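## Task

Dry run EL-3123: remove the plate's lid and set it upright and seated flat within the locators at LP1; transfer the plate from the dispenser stage to the reader stage, seated, oriented so well A1 sits at the corner engraved 'A1'; then release and move the gripper away.

## Robot and tools

Robot: one arm with a two-finger parallel gripper, watched by two fixed head cameras (cam_head_left, cam_head_right) and a hand camera (cam_wrist), all 504x504 pixels.

Frames. The scene frame starts on the table surface straight under the arm base; +z is up, and facing along +x, +y lies to the left. The base may sit slightly tilted. The gripper has its own axes: its fingers extend along +z and separate along y. The reported end_effector_position (metres) is the point midway between the finger pads, roughly 1 cm short of the tips; end_effector_quat_wxyz is its orientation. Reported position drifts from truth, more when reaching far.

Deck. LP1 and N1 are named bench spots, labelled on the deck. On any labelled item, well A1 is in the labelled short end, at the corner farther from the labelled long side. A capped bottle next to the DISPENSER is loose and can be knocked over. Occasionally a held part gets a brief pull or a loose item gets nudged.

execute_actions(actions): actions is a list of actions; each action is a table of 1 to 15 rows, one row per 1/30 s control step; if fewer than 15 rows, the last repeats to fill 15 steps. An empty list just reports state and images. A row has 7 numbers, each in [-1, 1]: dx, dy, dz, rx, ry, rz, opening. The first six are an offset (not a pose) in the gripper's own axes, measured from the gripper's measured pose when that action began; every row in the table refers to that same start, not to the row before. For a call's first action, the start is the last pose reported in this scene. Scale: 1.0 equals 0.6 m for dx/dy/dz and 180 degrees for the rotation; rx, ry, rz form a single rotation vector. opening is absolute: +1 fully open (0.094 m), -1 closed. Optionally 6 more numbers (0 to 1) follow, one stiffness multiplier per arm joint in Joint positions order; they persist until changed.

Per step, the commanded pose is limited to 70 mm and 16 degrees from the measured pose, so big offsets need several actions; after an action the arm continues only to the last clipped pose. The controller favours position over orientation when it cannot satisfy both. The elbow cannot fully straighten.

move(target, speed, blocking): target is one row in the same format (7 or 13 numbers), an offset in gripper axes from the pose in the latest result that shows one. The gripper follows a straight path lasting 0.5 to 10 s (cut off at 10 s), turning the short way. speed is top path speed in m/s, 0.002 to 0.5, default 0.25; rotation is capped at twice that in rad/s. The opening is applied when the move starts. The path does not avoid obstacles; real speed may overshoot, especially near full reach. Faster contact and targets deeper past the contact mean harder impacts and pushes. A move finishes when the path ends and everything is still, or 5 s later. Its extra line reports the ending: done (settled near target), off_target, moving, held (a check blocked the final step) or fault, plus the distance to target and limits: paced means the sent pose was clipped; held means some steps were blocked, after which motion can jump well above speed. blocking=false returns after 0.5 s while the arm continues; check with wait(0), and call wait or stop before sending anything else.

wait(seconds): 0 to 10; the arm keeps its last command, a running move continues, and it returns early if that move ends. stop(): brakes a running move; braking needs distance; fingers keep moving. zoom_image(camera, region): region [x0, y0, x1, y1] in pixels of that camera's latest image, at most 504x504. finished_scene(scene): ends scene 1 or 2 for good; the goal must already hold and stay held; the reply reports success and the next task.

Results: state with pose, Hand target (where the controller now drives), Joint positions and velocities (waist, shoulder, elbow, wrist pitch, wrist yaw, wrist roll in rad and rad/s, then finger gap in m), joint torques (offset, scaled, noisy), grip_measured (finger opening on the command scale, possibly about 1 mm off for the whole scene), camera images and any changed calibration. A "pose unreachable" line means the clearance check altered or blocked the command; the mount under the base counts as arm. Joint ranges (rad): waist -2.618 to 3.054, shoulder 0.000 to 3.142, elbow 0.000 to 3.142, wrist pitch -1.571 to 1.571, wrist yaw -1.571 to 1.571, wrist roll -2.094 to 2.094. Calibrations given are approximate; fixed cameras may be off by a few degrees and millimetres.

Sagging: moves often settle a centimetre or more short, usually low, and repeated zero offsets let the arm drift down. To hold height, first send an offset back to the desired pose, then zeros, aiming higher if it still sits low. Offsets come from the measured pose, so repeating a small push into something rigid does not press harder, but into something yielding it goes deeper.

Gripping: command an opening about 0.03 below grip_measured for a firm hold, less for a gentler one. Pad force tops out near 50 to 62 N (lower on some units, and weaker on parts under about 2 mm thick); first contact can spike.

Heat: holding loads warms motors, even while you are composing a reply. MOTOR HOT warns from 75 °C; 90 °C halts the arm 10 s; 100 °C drops everything until cooled. These show as OVER-TEMPERATURE FAULT lines. The robot keeps holding your last command while you think.

Avoid: dropping or slipping parts, slamming or hard pushes, knocking the bottle, and anything leaving the table, which ends the scene.

Each tool is called after ">>>" as name(argument=value, ...), one argument or row to a line, values as JSON.

## Session

I'll start by looking at the scene.

>>> execute_actions(
  actions=[],
)

Scene clock: 0.00 s.
end_effector_position=(-0.0522, -0.4821, +0.3527) grip_measured=+1.000 end_effector_quat_wxyz=(+0.107, +0.981, -0.132, +0.096)
Joint positions: [-2.005  1.713  1.933 -1.311 -0.646  1.465  0.094]
Joint velocities: [-0.012  0.002 -0.007 -0.022  0.007 -0.022  0.   ]
Joint torques (N m, as the arm reports them, + toward a larger angle): no reading
Hand target: -0.053, -0.482, +0.359; +0.114, +0.981, -0.131, +0.091
Joint stiffness scale: [1. 1. 1. 1. 1. 1.]

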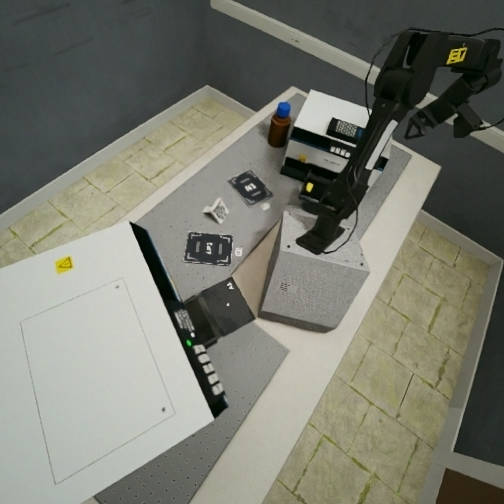

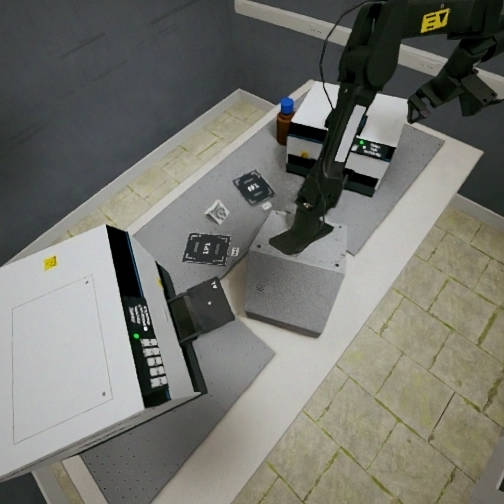

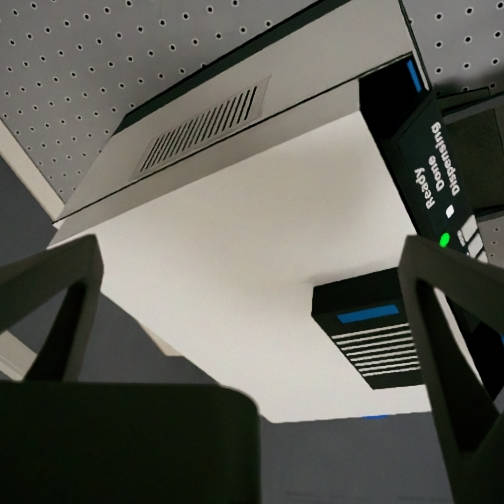

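>>> zoom_image(
  camera="cam_head_left",
  region=[160, 80, 420, 340],
)

>>> zoom_image(
  camera="cam_head_right",
  region=[150, 80, 410, 340],
)

Region (160, 80, 420, 340) of cam_head_left's 504x504 image, scaled by 1.938, with more detail than that image has.

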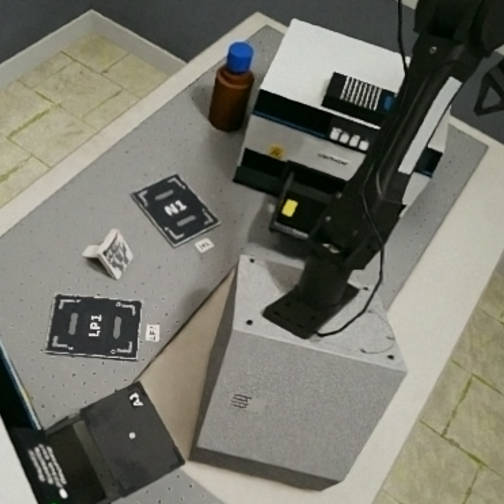

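Region (150, 80, 410, 340) of cam_head_right's 504x504 image, scaled by 1.938, with more detail than that image has.

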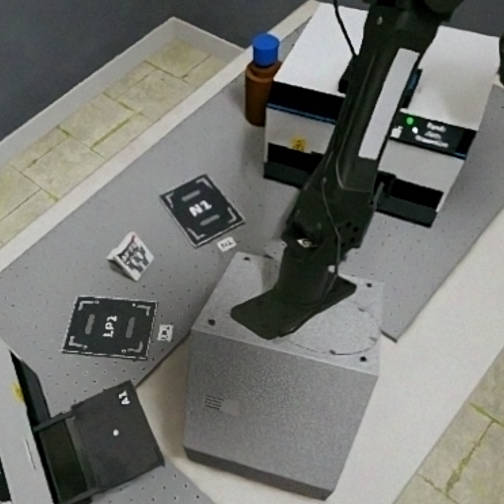

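>>> zoom_image(
  camera="cam_head_left",
  region=[260, 85, 400, 225],
)

>>> zoom_image(
  camera="cam_head_right",
  region=[265, 75, 415, 225],
)

Region (260, 85, 400, 225) of cam_head_left's 504x504 image, scaled by 3.600, with more detail than that image has.

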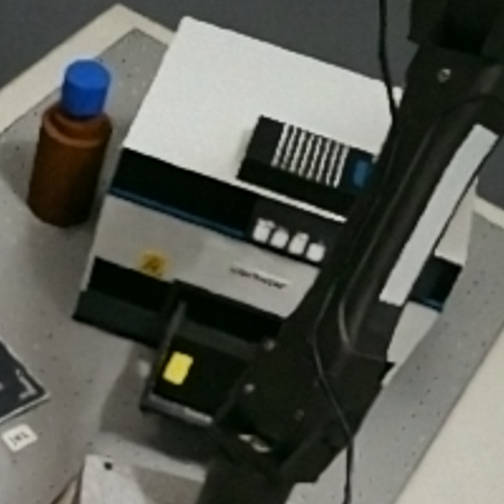

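Region (265, 75, 415, 225) of cam_head_right's 504x504 image, scaled by 3.360, with more detail than that image has.

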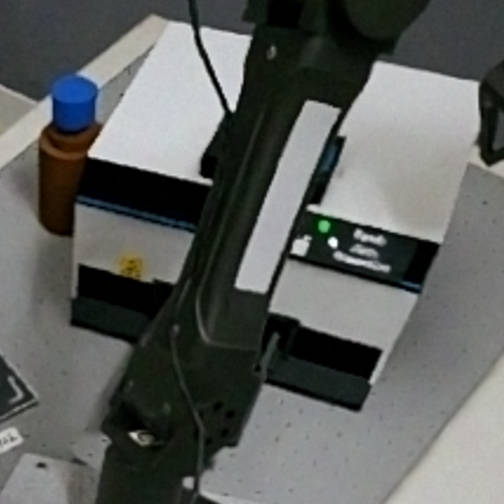

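>>> move(
  target=[-0.0213, -0.374, 0.0155, 0.0597, -0.0701, 0, 1],
  speed=0.2,
)

Scene clock: 50.27 s.
end_effector_position=(+0.0018, -0.2727, +0.3003) grip_measured=+1.000 end_effector_quat_wxyz=(-0.007, +0.990, -0.137, +0.008)
Joint positions: [-1.906  1.037  1.014 -1.223 -0.382  1.479  0.094]
Joint velocities: [-0.017 -0.007 -0.012  0.007  0.007 -0.051  0.   ]
Joint torques (N m, as the arm reports them, + toward a larger angle): [-0.15 -5.1   4.26  0.48  0.1   0.15]
Hand target: +0.003, -0.271, +0.302; -0.002, +0.991, -0.134, +0.001
Off the commanded pose: 0.004 m, 1 deg.
Joint stiffness scale: [1. 1. 1. 1. 1. 1.]
move: done
camera_calibration (this result's frames):
cam_wrist: T_world_to_cam=[[0.266813, 0.963686, 0.0109855, 0.254049], [0.777874, -0.222069, 0.587875, -0.233814], [0.568967, -0.148307, -0.808877, 0.326121], [0, 0, 0, 1]] pos_world=[-0.0714574, -0.24838, 0.398454]

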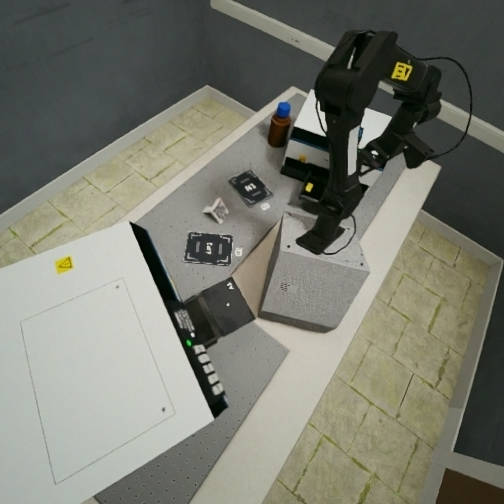

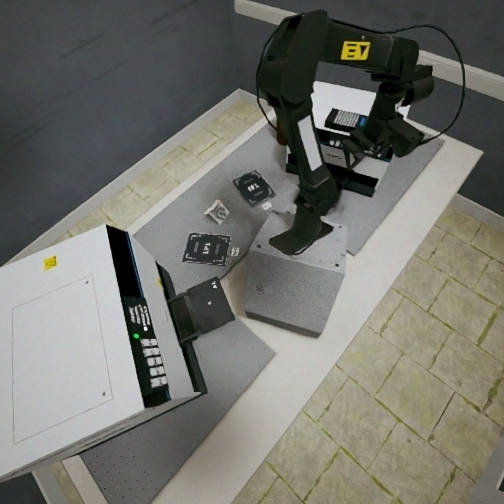

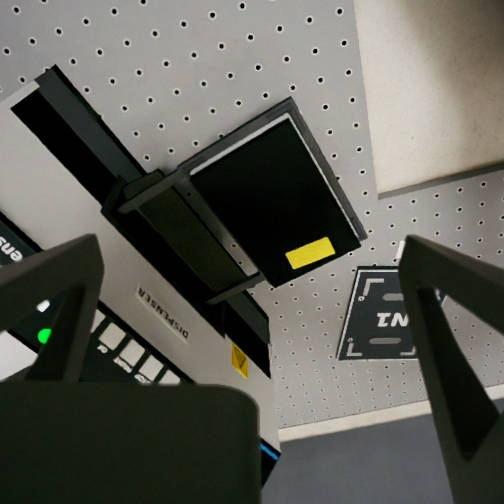

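>>> zoom_image(
  camera="cam_wrist",
  region=[150, 70, 400, 320],
)

Region (150, 70, 400, 320) of cam_wrist's 504x504 image, scaled by 2.016, with more detail than that image has.

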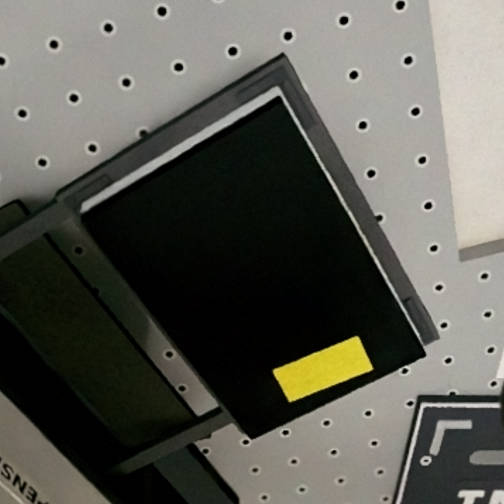

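>>> move(
  target=[0.154, -0.0488, 0.2203, -0.005, -0.0044, -0.1775, 1],
  speed=0.2,
)

Scene clock: 90.03 s.
end_effector_position=(+0.1030, -0.2722, +0.1739) grip_measured=+1.000 end_effector_quat_wxyz=(+0.006, +0.991, +0.137, +0.009)
Joint positions: [-1.17   1.173  0.694 -0.58  -0.073  1.623  0.094]
Joint velocities: [-0.012 -0.007 -0.012  0.037  0.007 -0.022  0.   ]
Joint torques (N m, as the arm reports them, + toward a larger angle): [ 0.47 -3.71  3.31  0.62  0.11  0.04]
Hand target: +0.102, -0.267, +0.169; -0.001, +0.990, +0.140, +0.004
Off the commanded pose: 0.006 m, 1 deg.
Joint stiffness scale: [1. 1. 1. 1. 1. 1.]
move: done
camera_calibration (this result's frames):
cam_wrist: T_world_to_cam=[[-0.276072, 0.960931, -0.0199146, 0.288439], [0.772916, 0.234276, 0.589674, -0.113669], [0.571302, 0.1474, -0.807396, 0.246415], [0, 0, 0, 1]] pos_world=[0.026709, -0.286861, 0.271726]

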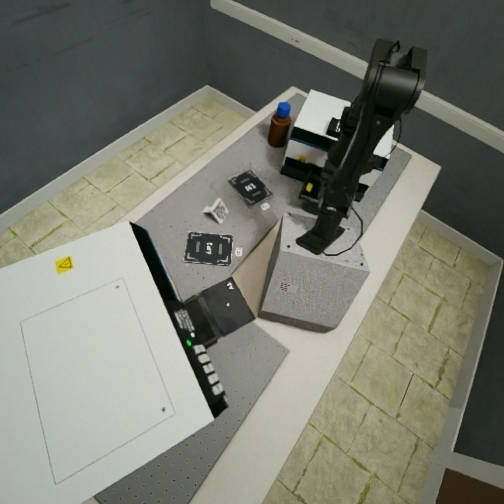

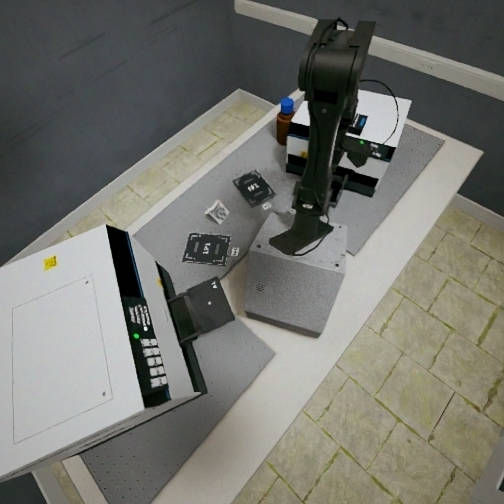

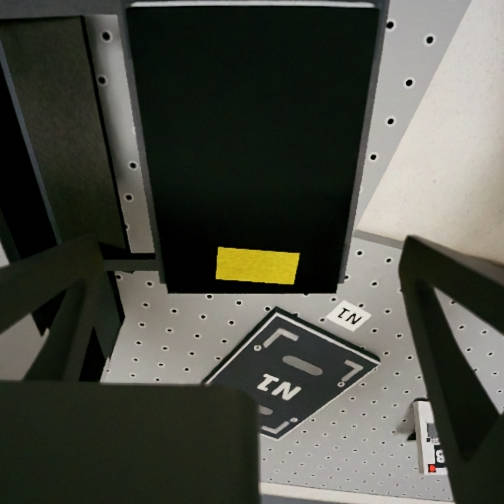

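>>> zoom_image(
  camera="cam_wrist",
  region=[80, 200, 430, 320],
)

>>> zoom_image(
  camera="cam_wrist",
  region=[100, 0, 410, 100],
)

Region (80, 200, 430, 320) of cam_wrist's 504x504 image, scaled by 1.440, with more detail than that image has; it fills the top 173 rows of this view, and the rest is white.

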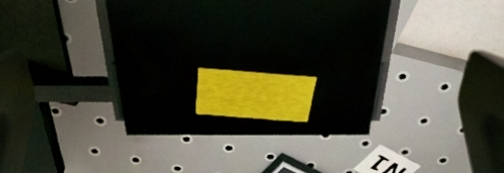

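Region (100, 0, 410, 100) of cam_wrist's 504x504 image, scaled by 1.626, with more detail than that image has; it fills the top 163 rows of this view, and the rest is white.

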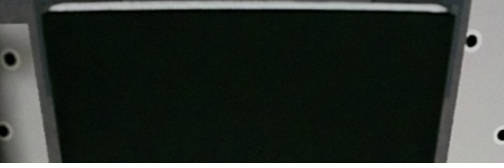

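>>> move(
  target=[-0.001, -0.001, 0.0567, 0.0046, -0.0052, 0, 1],
  speed=0.08,
)

Scene clock: 116.20 s.
end_effector_position=(+0.1035, -0.2773, +0.1442) grip_measured=+1.000 end_effector_quat_wxyz=(+0.007, +0.991, +0.135, +0.005)
Joint positions: [-1.16   1.292  0.671 -0.439 -0.06   1.634  0.094]
Joint velocities: [-0.012 -0.007 -0.007  0.037  0.022  0.007  0.   ]
Joint torques (N m, as the arm reports them, + toward a larger angle): [ 0.57 -4.25  2.79  0.61  0.12  0.09]
Hand target: +0.103, -0.272, +0.140; +0.000, +0.991, +0.137, +0.001
Off the commanded pose: 0.007 m, 1 deg.
Joint stiffness scale: [1. 1. 1. 1. 1. 1.]
move: done
camera_calibration (this result's frames):
cam_wrist: T_world_to_cam=[[-0.273435, 0.961695, -0.0193823, 0.292841], [0.778358, 0.233057, 0.582961, -0.0953285], [0.565147, 0.144316, -0.812269, 0.223341], [0, 0, 0, 1]] pos_world=[0.0280522, -0.291638, 0.242662]

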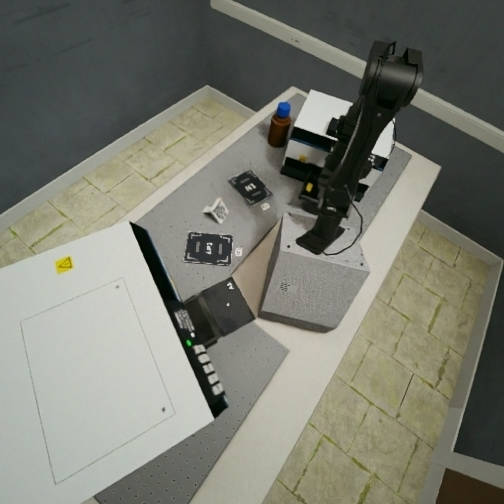

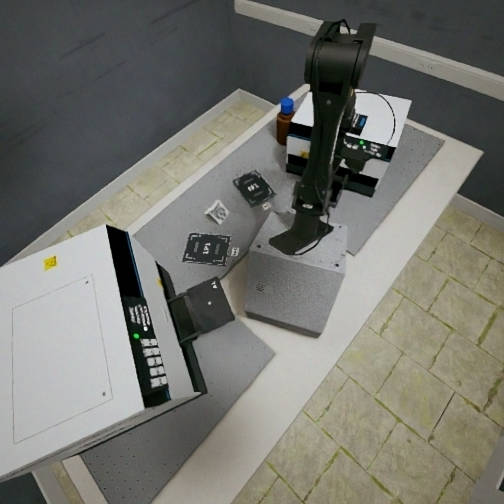

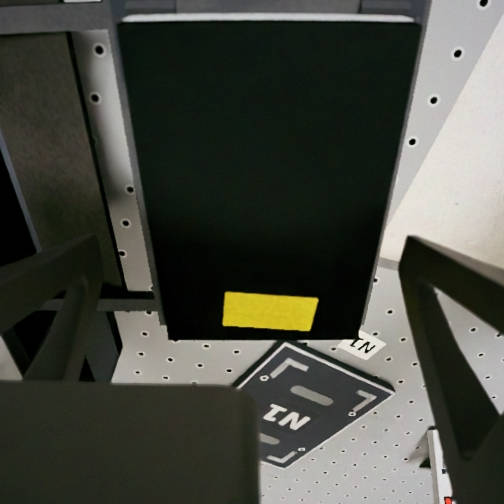

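>>> zoom_image(
  camera="cam_wrist",
  region=[140, 270, 390, 370],
)

>>> zoom_image(
  camera="cam_wrist",
  region=[90, 0, 450, 80],
)

Region (140, 270, 390, 370) of cam_wrist's 504x504 image, scaled by 2.016, with more detail than that image has; it fills the top 202 rows of this view, and the rest is white.

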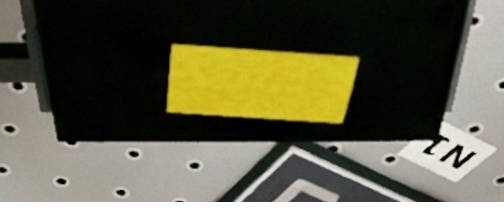

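Region (90, 0, 450, 80) of cam_wrist's 504x504 image, scaled by 1.400, with more detail than that image has.

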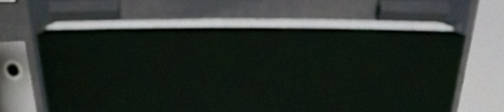

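>>> execute_actions(
  actions=[
    [[0.0015,-0.0094,0.009,0.0052,-0.0026,-0.001,1],[0.0015,-0.0102,0.011,0.0057,-0.0028,-0.0012,1],[0.0015,-0.011,0.013,0.0062,-0.003,-0.0014,1],[0.0014,-0.0118,0.015,0.0067,-0.0031,-0.0016,1],[0.0014,-0.0126,0.017,0.0072,-0.0033,-0.0018,1],[0.0014,-0.0134,0.019,0.0077,-0.0034,-0.002,1],[0.0014,-0.0142,0.021,0.0082,-0.0036,-0.0021,1],[0.0013,-0.015,0.023,0.0087,-0.0037,-0.0023,1],[0.0013,-0.0158,0.025,0.0092,-0.0039,-0.0024,1],[0.0013,-0.0165,0.027,0.0097,-0.004,-0.0025,1]],
  ],
)

>>> wait(
  seconds=0.5,
)

Scene clock: 148.13 s.
end_effector_position=(+0.1026, -0.2722, +0.1328) grip_measured=+1.000 end_effector_quat_wxyz=(-0.004, +0.990, +0.138, +0.002)
Joint positions: [-1.152  1.335  0.659 -0.404 -0.054  1.635  0.094]
Joint velocities: [-0.002  0.012 -0.002 -0.007  0.007  0.007  0.   ]
Joint torques (N m, as the arm reports them, + toward a larger angle): [ 0.73 -4.25  2.53  0.61  0.16  0.15]
Hand target: +0.102, -0.268, +0.128; -0.008, +0.990, +0.139, -0.003
Off the commanded pose: 0.007 m, 1 deg.
Joint stiffness scale: [1. 1. 1. 1. 1. 1.]
camera_calibration (this result's frames):
cam_wrist: T_world_to_cam=[[-0.277778, 0.960644, 0.00176366, 0.284735], [0.782698, 0.225258, 0.580209, -0.0913143], [0.556977, 0.16255, -0.814465, 0.219983], [0, 0, 0, 1]] pos_world=[0.0280395, -0.288718, 0.231647]

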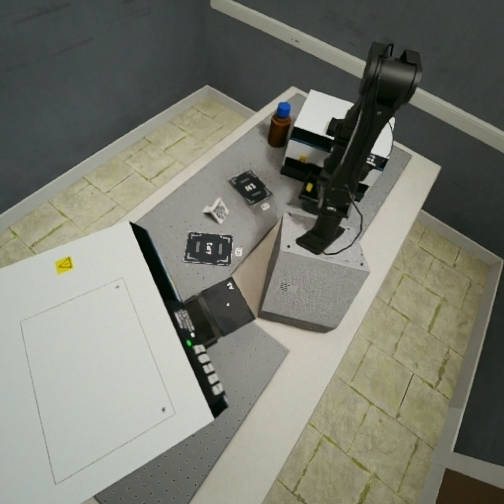

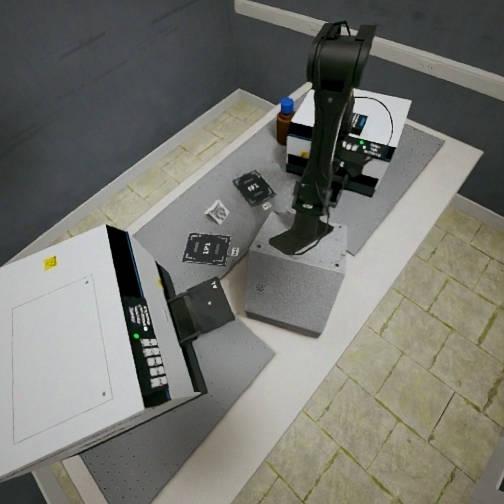

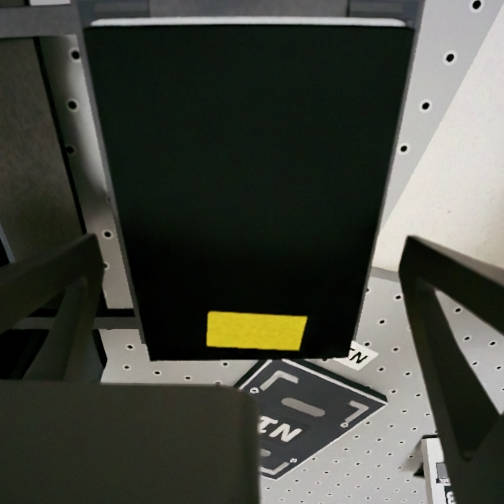

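Scene clock: 148.63 s.
end_effector_position=(+0.1030, -0.2741, +0.1327) grip_measured=+1.000 end_effector_quat_wxyz=(+0.000, +0.990, +0.138, +0.002)
Joint positions: [-1.152  1.335  0.659 -0.396 -0.052  1.636  0.094]
Joint velocities: [ 0.002  0.012  0.002 -0.007 -0.007  0.007  0.   ]
Joint torques (N m, as the arm reports them, + toward a larger angle): [ 0.69 -4.29  2.49  0.63  0.11  0.11]
Hand target: +0.102, -0.268, +0.128; -0.008, +0.990, +0.139, -0.003
Off the commanded pose: 0.008 m, 1 deg.
Joint stiffness scale: [1. 1. 1. 1. 1. 1.]
wait: 0.50 s; at rest by 0.17 s
camera_calibration (this result's frames):
cam_wrist: T_world_to_cam=[[-0.277763, 0.960631, -0.00590954, 0.287673], [0.78185, 0.229635, 0.579637, -0.0898245], [0.558174, 0.156381, -0.814853, 0.218204], [0, 0, 0, 1]] pos_world=[0.028338, -0.289844, 0.23157]

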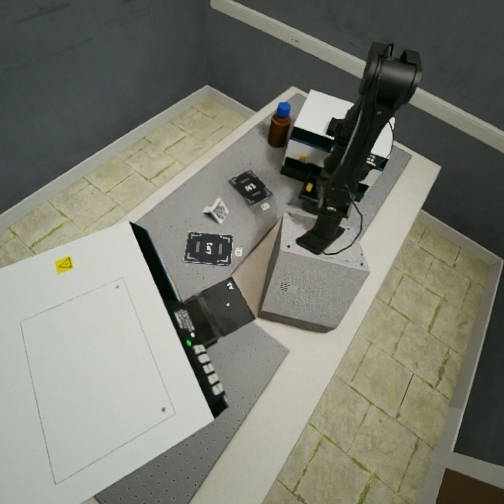

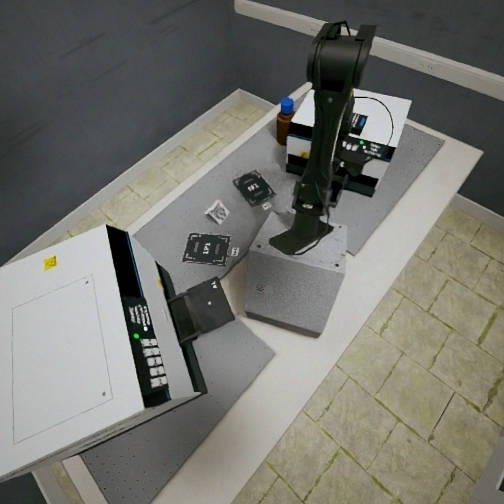

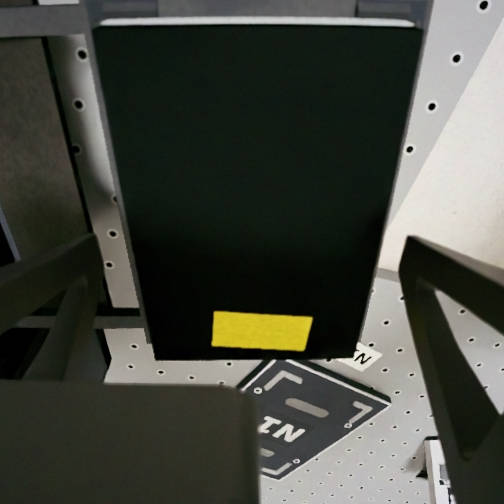

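>>> execute_actions(
  actions=[
    [[0.0011,-0.0103,0.0096,0.0053,-0.0026,-0.0006,1],[0.0011,-0.0106,0.0114,0.0053,-0.0026,-0.0006,1],[0.0011,-0.0109,0.0132,0.0053,-0.0026,-0.0006,1],[0.0011,-0.0112,0.015,0.0053,-0.0026,-0.0006,1],[0.0011,-0.0115,0.0168,0.0053,-0.0026,-0.0006,1],[0.0011,-0.0118,0.0186,0.0053,-0.0026,-0.0006,1],[0.0011,-0.0121,0.0204,0.0053,-0.0026,-0.0006,1],[0.0011,-0.0124,0.0222,0.0053,-0.0026,-0.0006,1],[0.0011,-0.0126,0.024,0.0053,-0.0026,-0.0006,1],[0.0011,-0.0128,0.0258,0.0053,-0.0026,-0.0006,1],[0.0011,-0.0129,0.0276,0.0053,-0.0026,-0.0006,1],[0.0011,-0.013,0.0295,0.0053,-0.0026,-0.0006,1]],
  ],
)

>>> wait(
  seconds=0.5,
)

Scene clock: 160.03 s.
end_effector_position=(+0.1010, -0.2709, +0.1202) grip_measured=+1.000 end_effector_quat_wxyz=(-0.005, +0.991, +0.135, +0.001)
Joint positions: [-1.152  1.382  0.643 -0.344 -0.051  1.639  0.094]
Joint velocities: [-0.002  0.056 -0.022  0.066 -0.022  0.007  0.   ]
Joint torques (N m, as the arm reports them, + toward a larger angle): [ 0.85 -4.68  2.15  0.65  0.12  0.12]
Hand target: +0.102, -0.266, +0.115; -0.007, +0.990, +0.139, -0.003
Off the commanded pose: 0.007 m, 1 deg.
Joint stiffness scale: [1. 1. 1. 1. 1. 1.]
camera_calibration (this result's frames):
cam_wrist: T_world_to_cam=[[-0.273628, 0.961826, 0.00430207, 0.282699], [0.785445, 0.220864, 0.578183, -0.0843575], [0.555161, 0.161586, -0.815896, 0.210508], [0, 0, 0, 1]] pos_world=[0.0267467, -0.28729, 0.21931]

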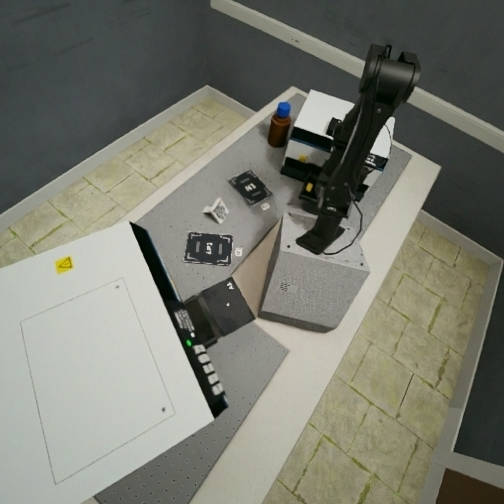

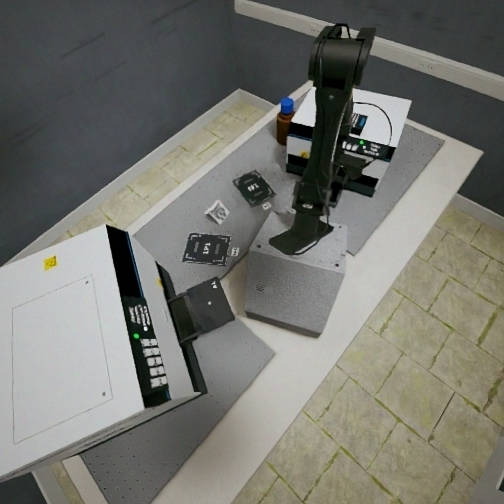

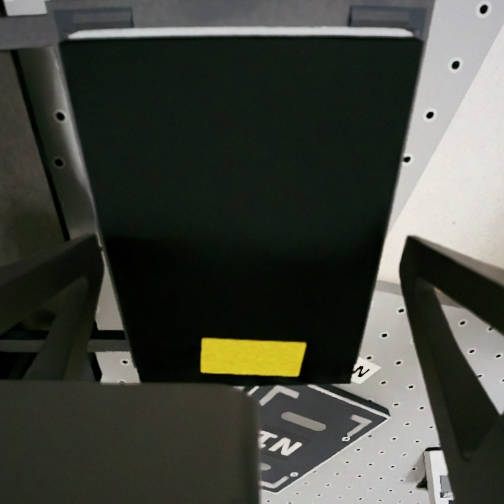

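Scene clock: 160.53 s.
end_effector_position=(+0.1019, -0.2737, +0.1198) grip_measured=+1.000 end_effector_quat_wxyz=(+0.001, +0.991, +0.136, +0.002)
Joint positions: [-1.152  1.384  0.643 -0.33  -0.051  1.64   0.094]
Joint velocities: [-0.022 -0.002 -0.007 -0.007 -0.007 -0.066  0.   ]
Joint torques (N m, as the arm reports them, + toward a larger angle): [ 0.81 -4.43  2.27  0.57  0.11  0.1 ]
Hand target: +0.101, -0.266, +0.115; -0.007, +0.990, +0.139, -0.003
Off the commanded pose: 0.009 m, 1 deg.
Joint stiffness scale: [1. 1. 1. 1. 1. 1.]
wait: 0.50 s; at rest by 0.30 s
camera_calibration (this result's frames):
cam_wrist: T_world_to_cam=[[-0.273803, 0.961756, -0.00750919, 0.287031], [0.783328, 0.227523, 0.578473, -0.082214], [0.558058, 0.152505, -0.815667, 0.207331], [0, 0, 0, 1]] pos_world=[0.0272876, -0.288968, 0.218827]

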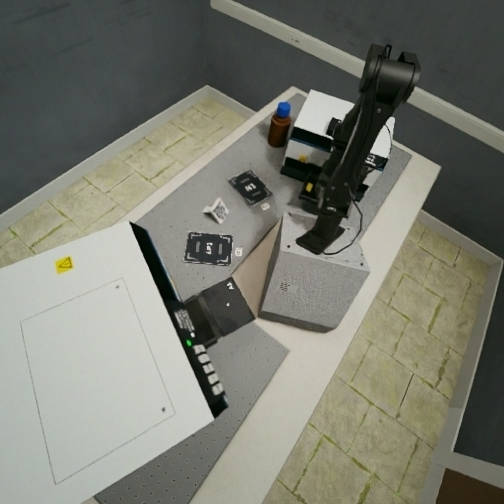

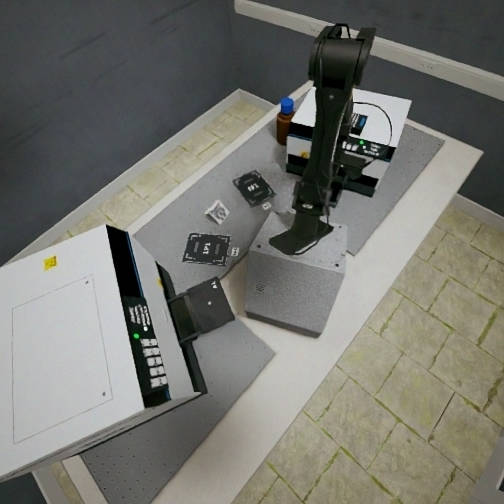

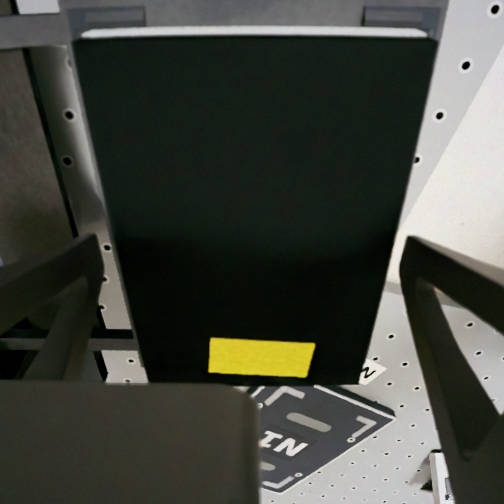

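>>> zoom_image(
  camera="cam_wrist",
  region=[360, 200, 460, 300],
)

>>> zoom_image(
  camera="cam_wrist",
  region=[50, 200, 150, 300],
)

Region (360, 200, 460, 300) of cam_wrist's 504x504 image, scaled by 5.040, with more detail than that image has.

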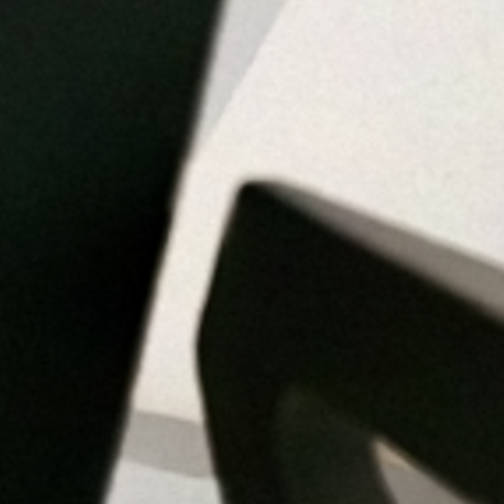

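Region (50, 200, 150, 300) of cam_wrist's 504x504 image, scaled by 5.040, with more detail than that image has.

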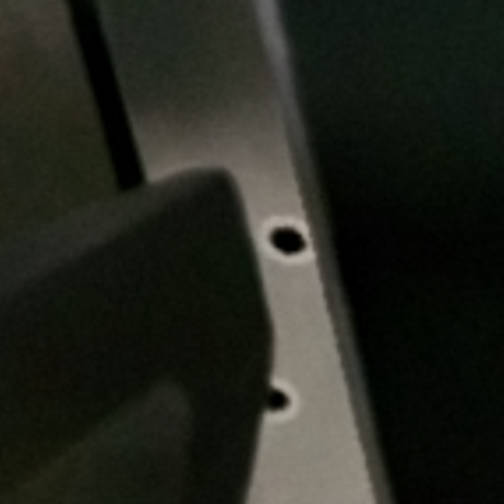

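>>> execute_actions(
  actions=[
    [[0.0027,-0.0119,0.008,0.0053,-0.0026,-0.002,0.96],[0.0027,-0.0119,0.008,0.0053,-0.0026,-0.002,0.93],[0.0027,-0.0119,0.008,0.0053,-0.0026,-0.002,0.9],[0.0027,-0.0119,0.008,0.0053,-0.0026,-0.002,0.88],[0.0027,-0.0119,0.008,0.0053,-0.0026,-0.002,0.86],[0.0027,-0.0119,0.008,0.0053,-0.0026,-0.002,0.85],[0.0027,-0.0119,0.008,0.0053,-0.0026,-0.002,0.84],[0.0027,-0.0119,0.008,0.0053,-0.0026,-0.002,0.83],[0.0027,-0.0119,0.008,0.0053,-0.0026,-0.002,0.82],[0.0027,-0.0119,0.008,0.0053,-0.0026,-0.002,0.81],[0.0027,-0.0119,0.008,0.0053,-0.0026,-0.002,0.8],[0.0027,-0.0119,0.008,0.0053,-0.0026,-0.002,0.79],[0.0027,-0.0119,0.008,0.0053,-0.0026,-0.002,0.78],[0.0027,-0.0119,0.008,0.0053,-0.0026,-0.002,0.78],[0.0027,-0.0119,0.008,0.0053,-0.0026,-0.002,0.78]],
  ],
)

>>> wait(
  seconds=0.4,
)

Scene clock: 192.33 s.
end_effector_position=(+0.1032, -0.2735, +0.1198) grip_measured=+0.788 end_effector_quat_wxyz=(+0.002, +0.991, +0.137, +0.002)
Joint positions: [-1.147  1.384  0.643 -0.329 -0.049  1.641  0.084]
Joint velocities: [-0.017  0.007  0.012 -0.022 -0.037 -0.022  0.   ]
Joint torques (N m, as the arm reports them, + toward a larger angle): [ 0.59 -4.52  2.22  0.6   0.13  0.12]
Hand target: +0.102, -0.266, +0.115; -0.007, +0.990, +0.139, -0.003
Off the commanded pose: 0.009 m, 1 deg.
Joint stiffness scale: [1. 1. 1. 1. 1. 1.]
camera_calibration (this result's frames):
cam_wrist: T_world_to_cam=[[-0.276883, 0.960867, -0.00838513, 0.287361], [0.782064, 0.230412, 0.579039, -0.0824179], [0.558312, 0.153769, -0.815257, 0.206786], [0, 0, 0, 1]] pos_world=[0.0285706, -0.288923, 0.218716]

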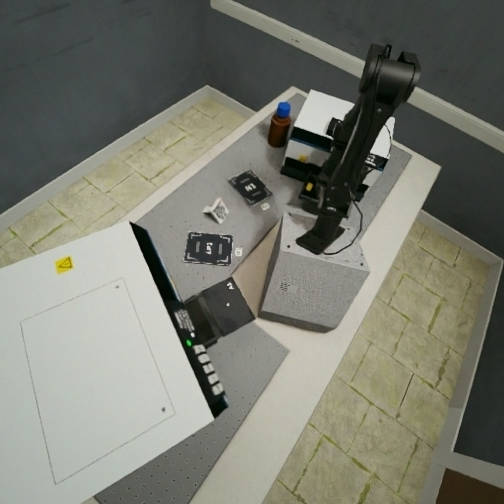

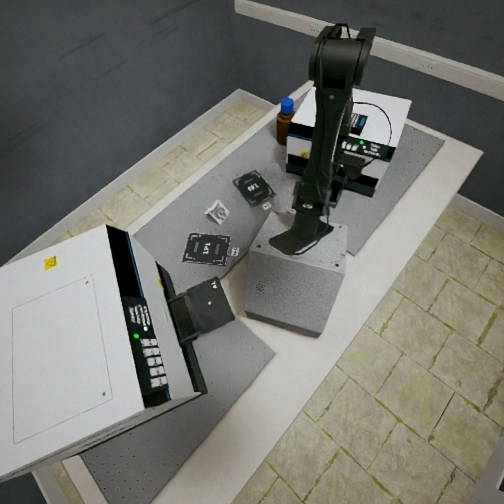

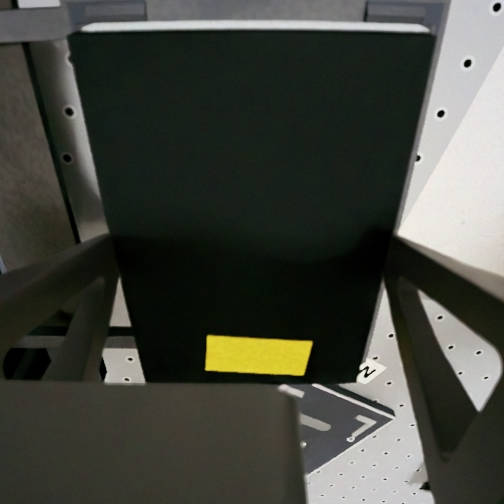

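Scene clock: 192.73 s.
end_effector_position=(+0.1032, -0.2735, +0.1198) grip_measured=+0.788 end_effector_quat_wxyz=(+0.002, +0.991, +0.137, +0.002)
Joint positions: [-1.147  1.384  0.643 -0.329 -0.049  1.641  0.084]
Joint velocities: [ 0.007  0.002 -0.002 -0.037 -0.037 -0.007  0.   ]
Joint torques (N m, as the arm reports them, + toward a larger angle): [ 0.61 -4.6   2.13  0.58  0.11  0.12]
Hand target: +0.102, -0.266, +0.115; -0.007, +0.990, +0.139, -0.003
Off the commanded pose: 0.009 m, 1 deg.
Joint stiffness scale: [1. 1. 1. 1. 1. 1.]
wait: 0.40 s; at rest by 0.17 s
camera_calibration (this result's frames):
cam_wrist: T_world_to_cam=[[-0.276883, 0.960867, -0.00838513, 0.287361], [0.782064, 0.230412, 0.579039, -0.0824179], [0.558312, 0.153769, -0.815257, 0.206786], [0, 0, 0, 1]] pos_world=[0.0285706, -0.288923, 0.218716]

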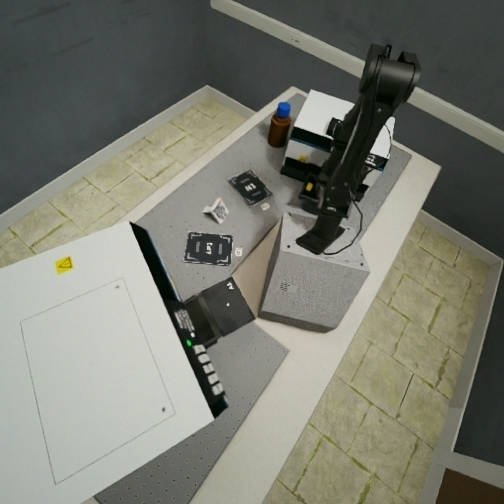

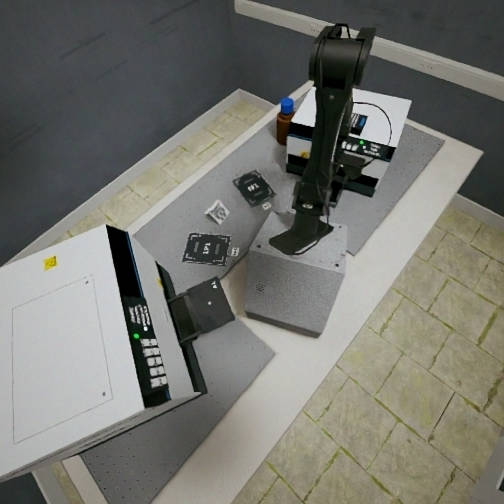

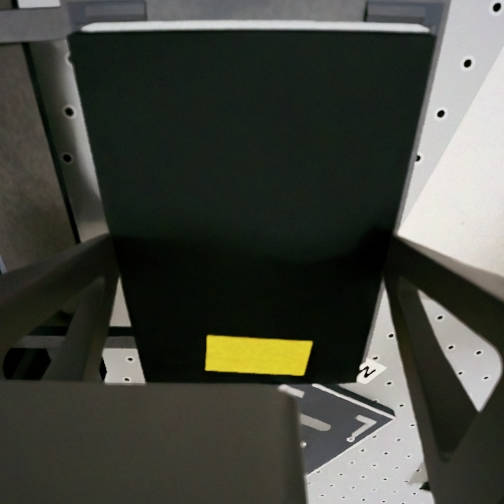

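>>> zoom_image(
  camera="cam_wrist",
  region=[350, 200, 450, 300],
)

>>> zoom_image(
  camera="cam_wrist",
  region=[60, 200, 160, 300],
)

Region (350, 200, 450, 300) of cam_wrist's 504x504 image, scaled by 5.040, with more detail than that image has.

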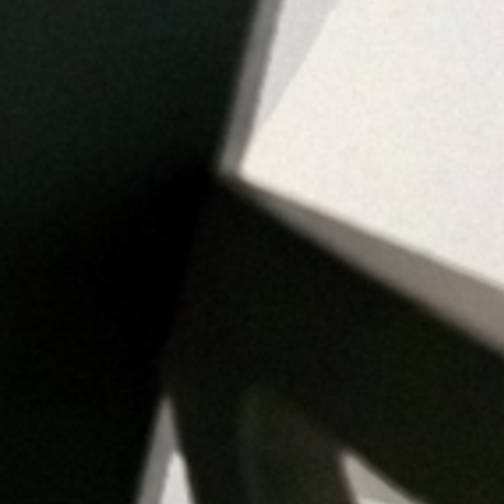

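Region (60, 200, 160, 300) of cam_wrist's 504x504 image, scaled by 5.040, with more detail than that image has.

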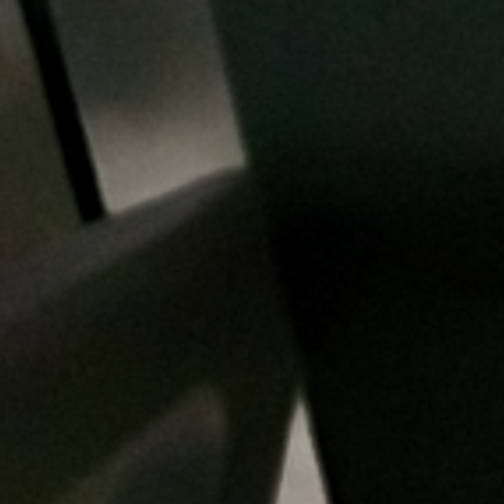

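>>> execute_actions(
  actions=[
    [[0.0005,-0.0122,0.008,0.0058,-0.0026,-0.0013,0.9],[0.0005,-0.0122,0.008,0.0058,-0.0026,-0.0013,0.9],[0.0005,-0.0122,0.008,0.0058,-0.0026,-0.0013,0.9],[0.0005,-0.0122,0.008,0.0058,-0.0026,-0.0013,0.9],[0.0005,-0.0123,0.009,0.0058,-0.0026,-0.0013,0.9],[0.0005,-0.0125,0.01,0.0058,-0.0026,-0.0013,0.9],[0.0005,-0.0127,0.011,0.0058,-0.0026,-0.0013,0.9],[0.0005,-0.0128,0.012,0.0058,-0.0026,-0.0013,0.9],[0.0005,-0.013,0.013,0.0058,-0.0026,-0.0013,0.9],[0.0005,-0.0131,0.0138,0.0058,-0.0026,-0.0013,0.9]],
  ],
)

>>> wait(
  seconds=0.4,
)

Scene clock: 215.67 s.
end_effector_position=(+0.1035, -0.2747, +0.1177) grip_measured=+0.899 end_effector_quat_wxyz=(+0.003, +0.991, +0.137, +0.002)
Joint positions: [-1.147  1.393  0.643 -0.316 -0.049  1.641  0.089]
Joint velocities: [-0.002  0.037  0.007  0.007  0.007 -0.081 -0.   ]
Joint torques (N m, as the arm reports them, + toward a larger angle): [ 0.62 -4.52  1.81  0.6   0.1   0.08]
Hand target: +0.101, -0.266, +0.112; -0.007, +0.990, +0.139, -0.003
Off the commanded pose: 0.011 m, 1 deg.
Joint stiffness scale: [1. 1. 1. 1. 1. 1.]
camera_calibration (this result's frames):
cam_wrist: T_world_to_cam=[[-0.277023, 0.96079, -0.0118323, 0.288971], [0.781563, 0.232476, 0.57889, -0.0805111], [0.558943, 0.151118, -0.81532, 0.204354], [0, 0, 0, 1]] pos_world=[0.0287541, -0.289805, 0.21664]

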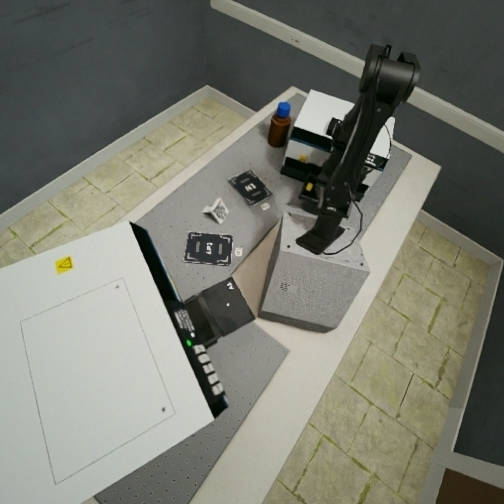

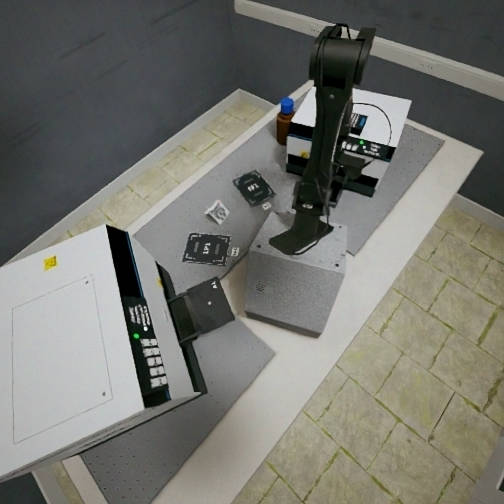

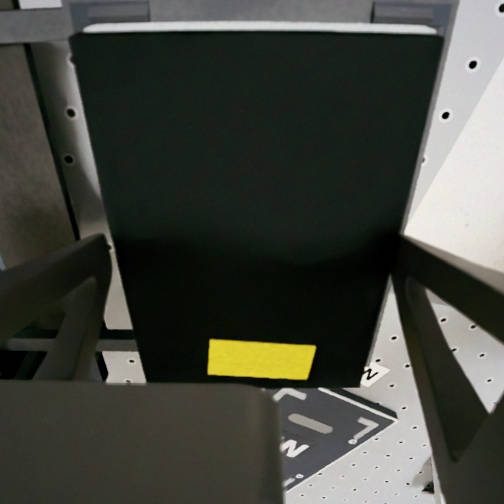

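Scene clock: 216.07 s.
end_effector_position=(+0.1037, -0.2753, +0.1174) grip_measured=+0.899 end_effector_quat_wxyz=(+0.004, +0.991, +0.137, +0.002)
Joint positions: [-1.147  1.395  0.643 -0.312 -0.049  1.641  0.089]
Joint velocities: [ 0.007 -0.012 -0.002  0.066 -0.022  0.007  0.   ]
Joint torques (N m, as the arm reports them, + toward a larger angle): [ 0.54 -4.32  1.84  0.61  0.13  0.1 ]
Hand target: +0.101, -0.266, +0.112; -0.007, +0.990, +0.139, -0.003
Off the commanded pose: 0.011 m, 1 deg.
Joint stiffness scale: [1. 1. 1. 1. 1. 1.]
wait: 0.40 s; at rest by 0.17 s
camera_calibration (this result's frames):
cam_wrist: T_world_to_cam=[[-0.277113, 0.960734, -0.0141138, 0.289853], [0.781091, 0.233803, 0.578993, -0.0799361], [0.559558, 0.149423, -0.81521, 0.203522], [0, 0, 0, 1]] pos_world=[0.0288769, -0.290194, 0.216287]

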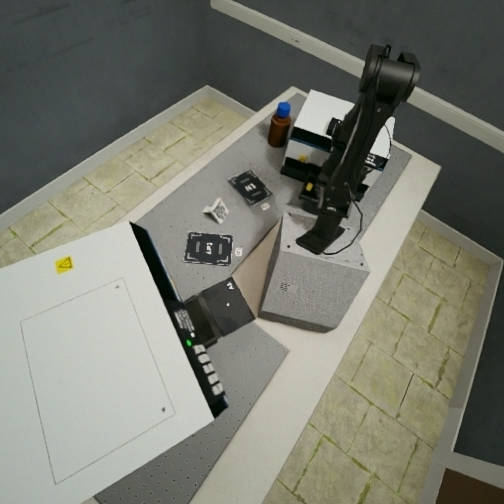

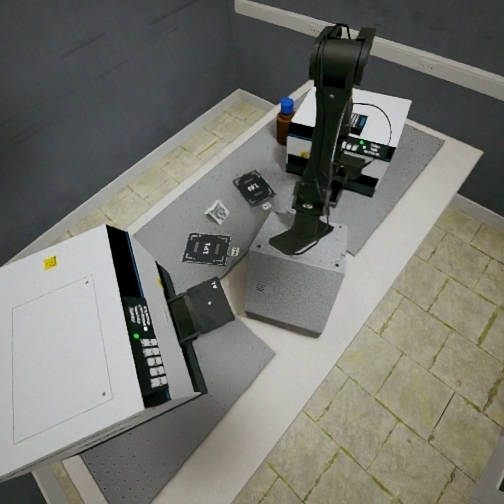

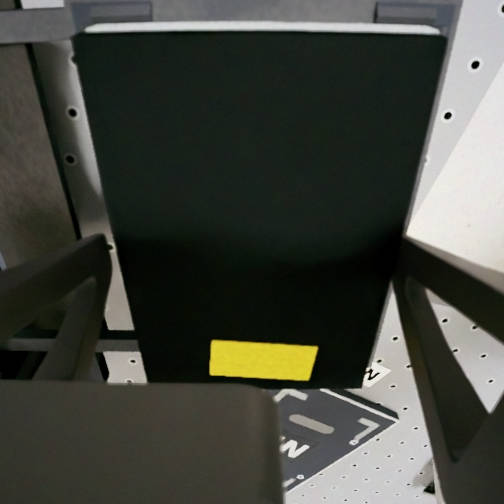

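>>> execute_actions(
  actions=[
    [[0.0005,-0.017,0.0098,0.0077,-0.0026,-0.0013,0.9],[0.0005,-0.0178,0.0098,0.0084,-0.0026,-0.0013,0.9],[0.0005,-0.0187,0.0098,0.009,-0.0026,-0.0013,0.9],[0.0005,-0.0195,0.0098,0.0097,-0.0026,-0.0013,0.9],[0.0005,-0.0203,0.0098,0.0103,-0.0026,-0.0013,0.9]],
  ],
)

Scene clock: 225.53 s.
end_effector_position=(+0.1037, -0.2753, +0.1174) grip_measured=+0.899 end_effector_quat_wxyz=(+0.004, +0.991, +0.137, +0.002)
Joint positions: [-1.147  1.395  0.643 -0.312 -0.049  1.641  0.089]
Joint velocities: [ 0.012 -0.012 -0.002  0.037  0.007 -0.037  0.001]
Joint torques (N m, as the arm reports them, + toward a larger angle): [ 0.7  -4.44  1.76  0.51  0.1   0.08]
Hand target: +0.101, -0.263, +0.112; -0.011, +0.990, +0.139, -0.004
Off the commanded pose: 0.014 m, 2 deg.
Joint stiffness scale: [1. 1. 1. 1. 1. 1.]
camera_calibration (this result's frames):
cam_wrist: T_world_to_cam=[[-0.277113, 0.960734, -0.0141138, 0.289853], [0.781091, 0.233803, 0.578993, -0.0799361], [0.559558, 0.149423, -0.81521, 0.203522], [0, 0, 0, 1]] pos_world=[0.0288769, -0.290194, 0.216287]

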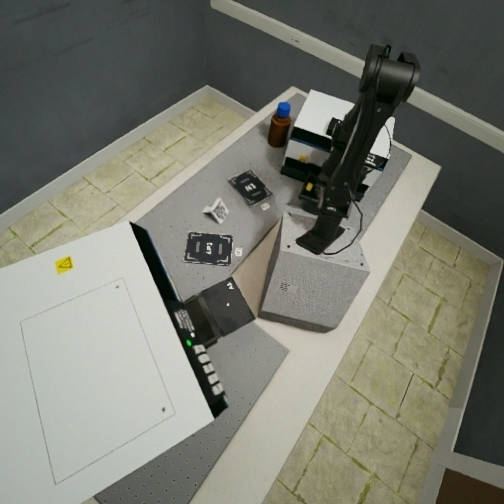

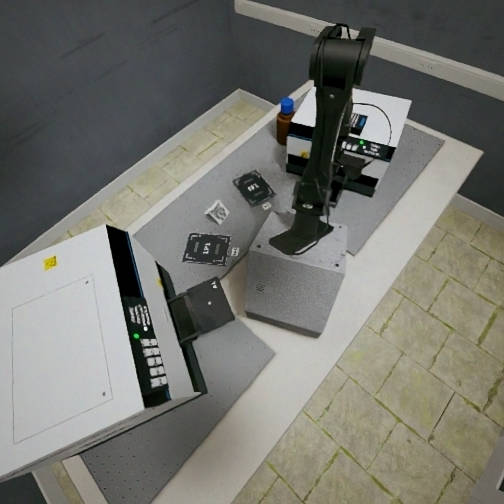

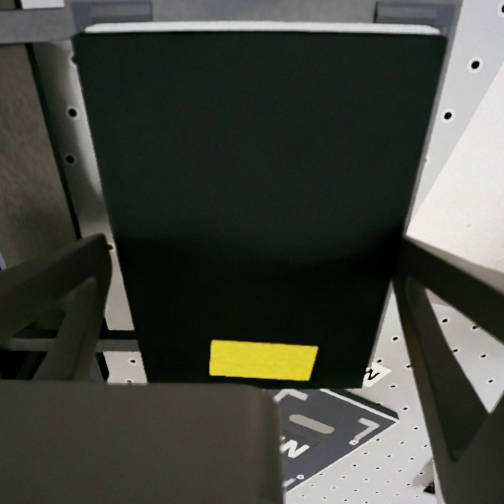

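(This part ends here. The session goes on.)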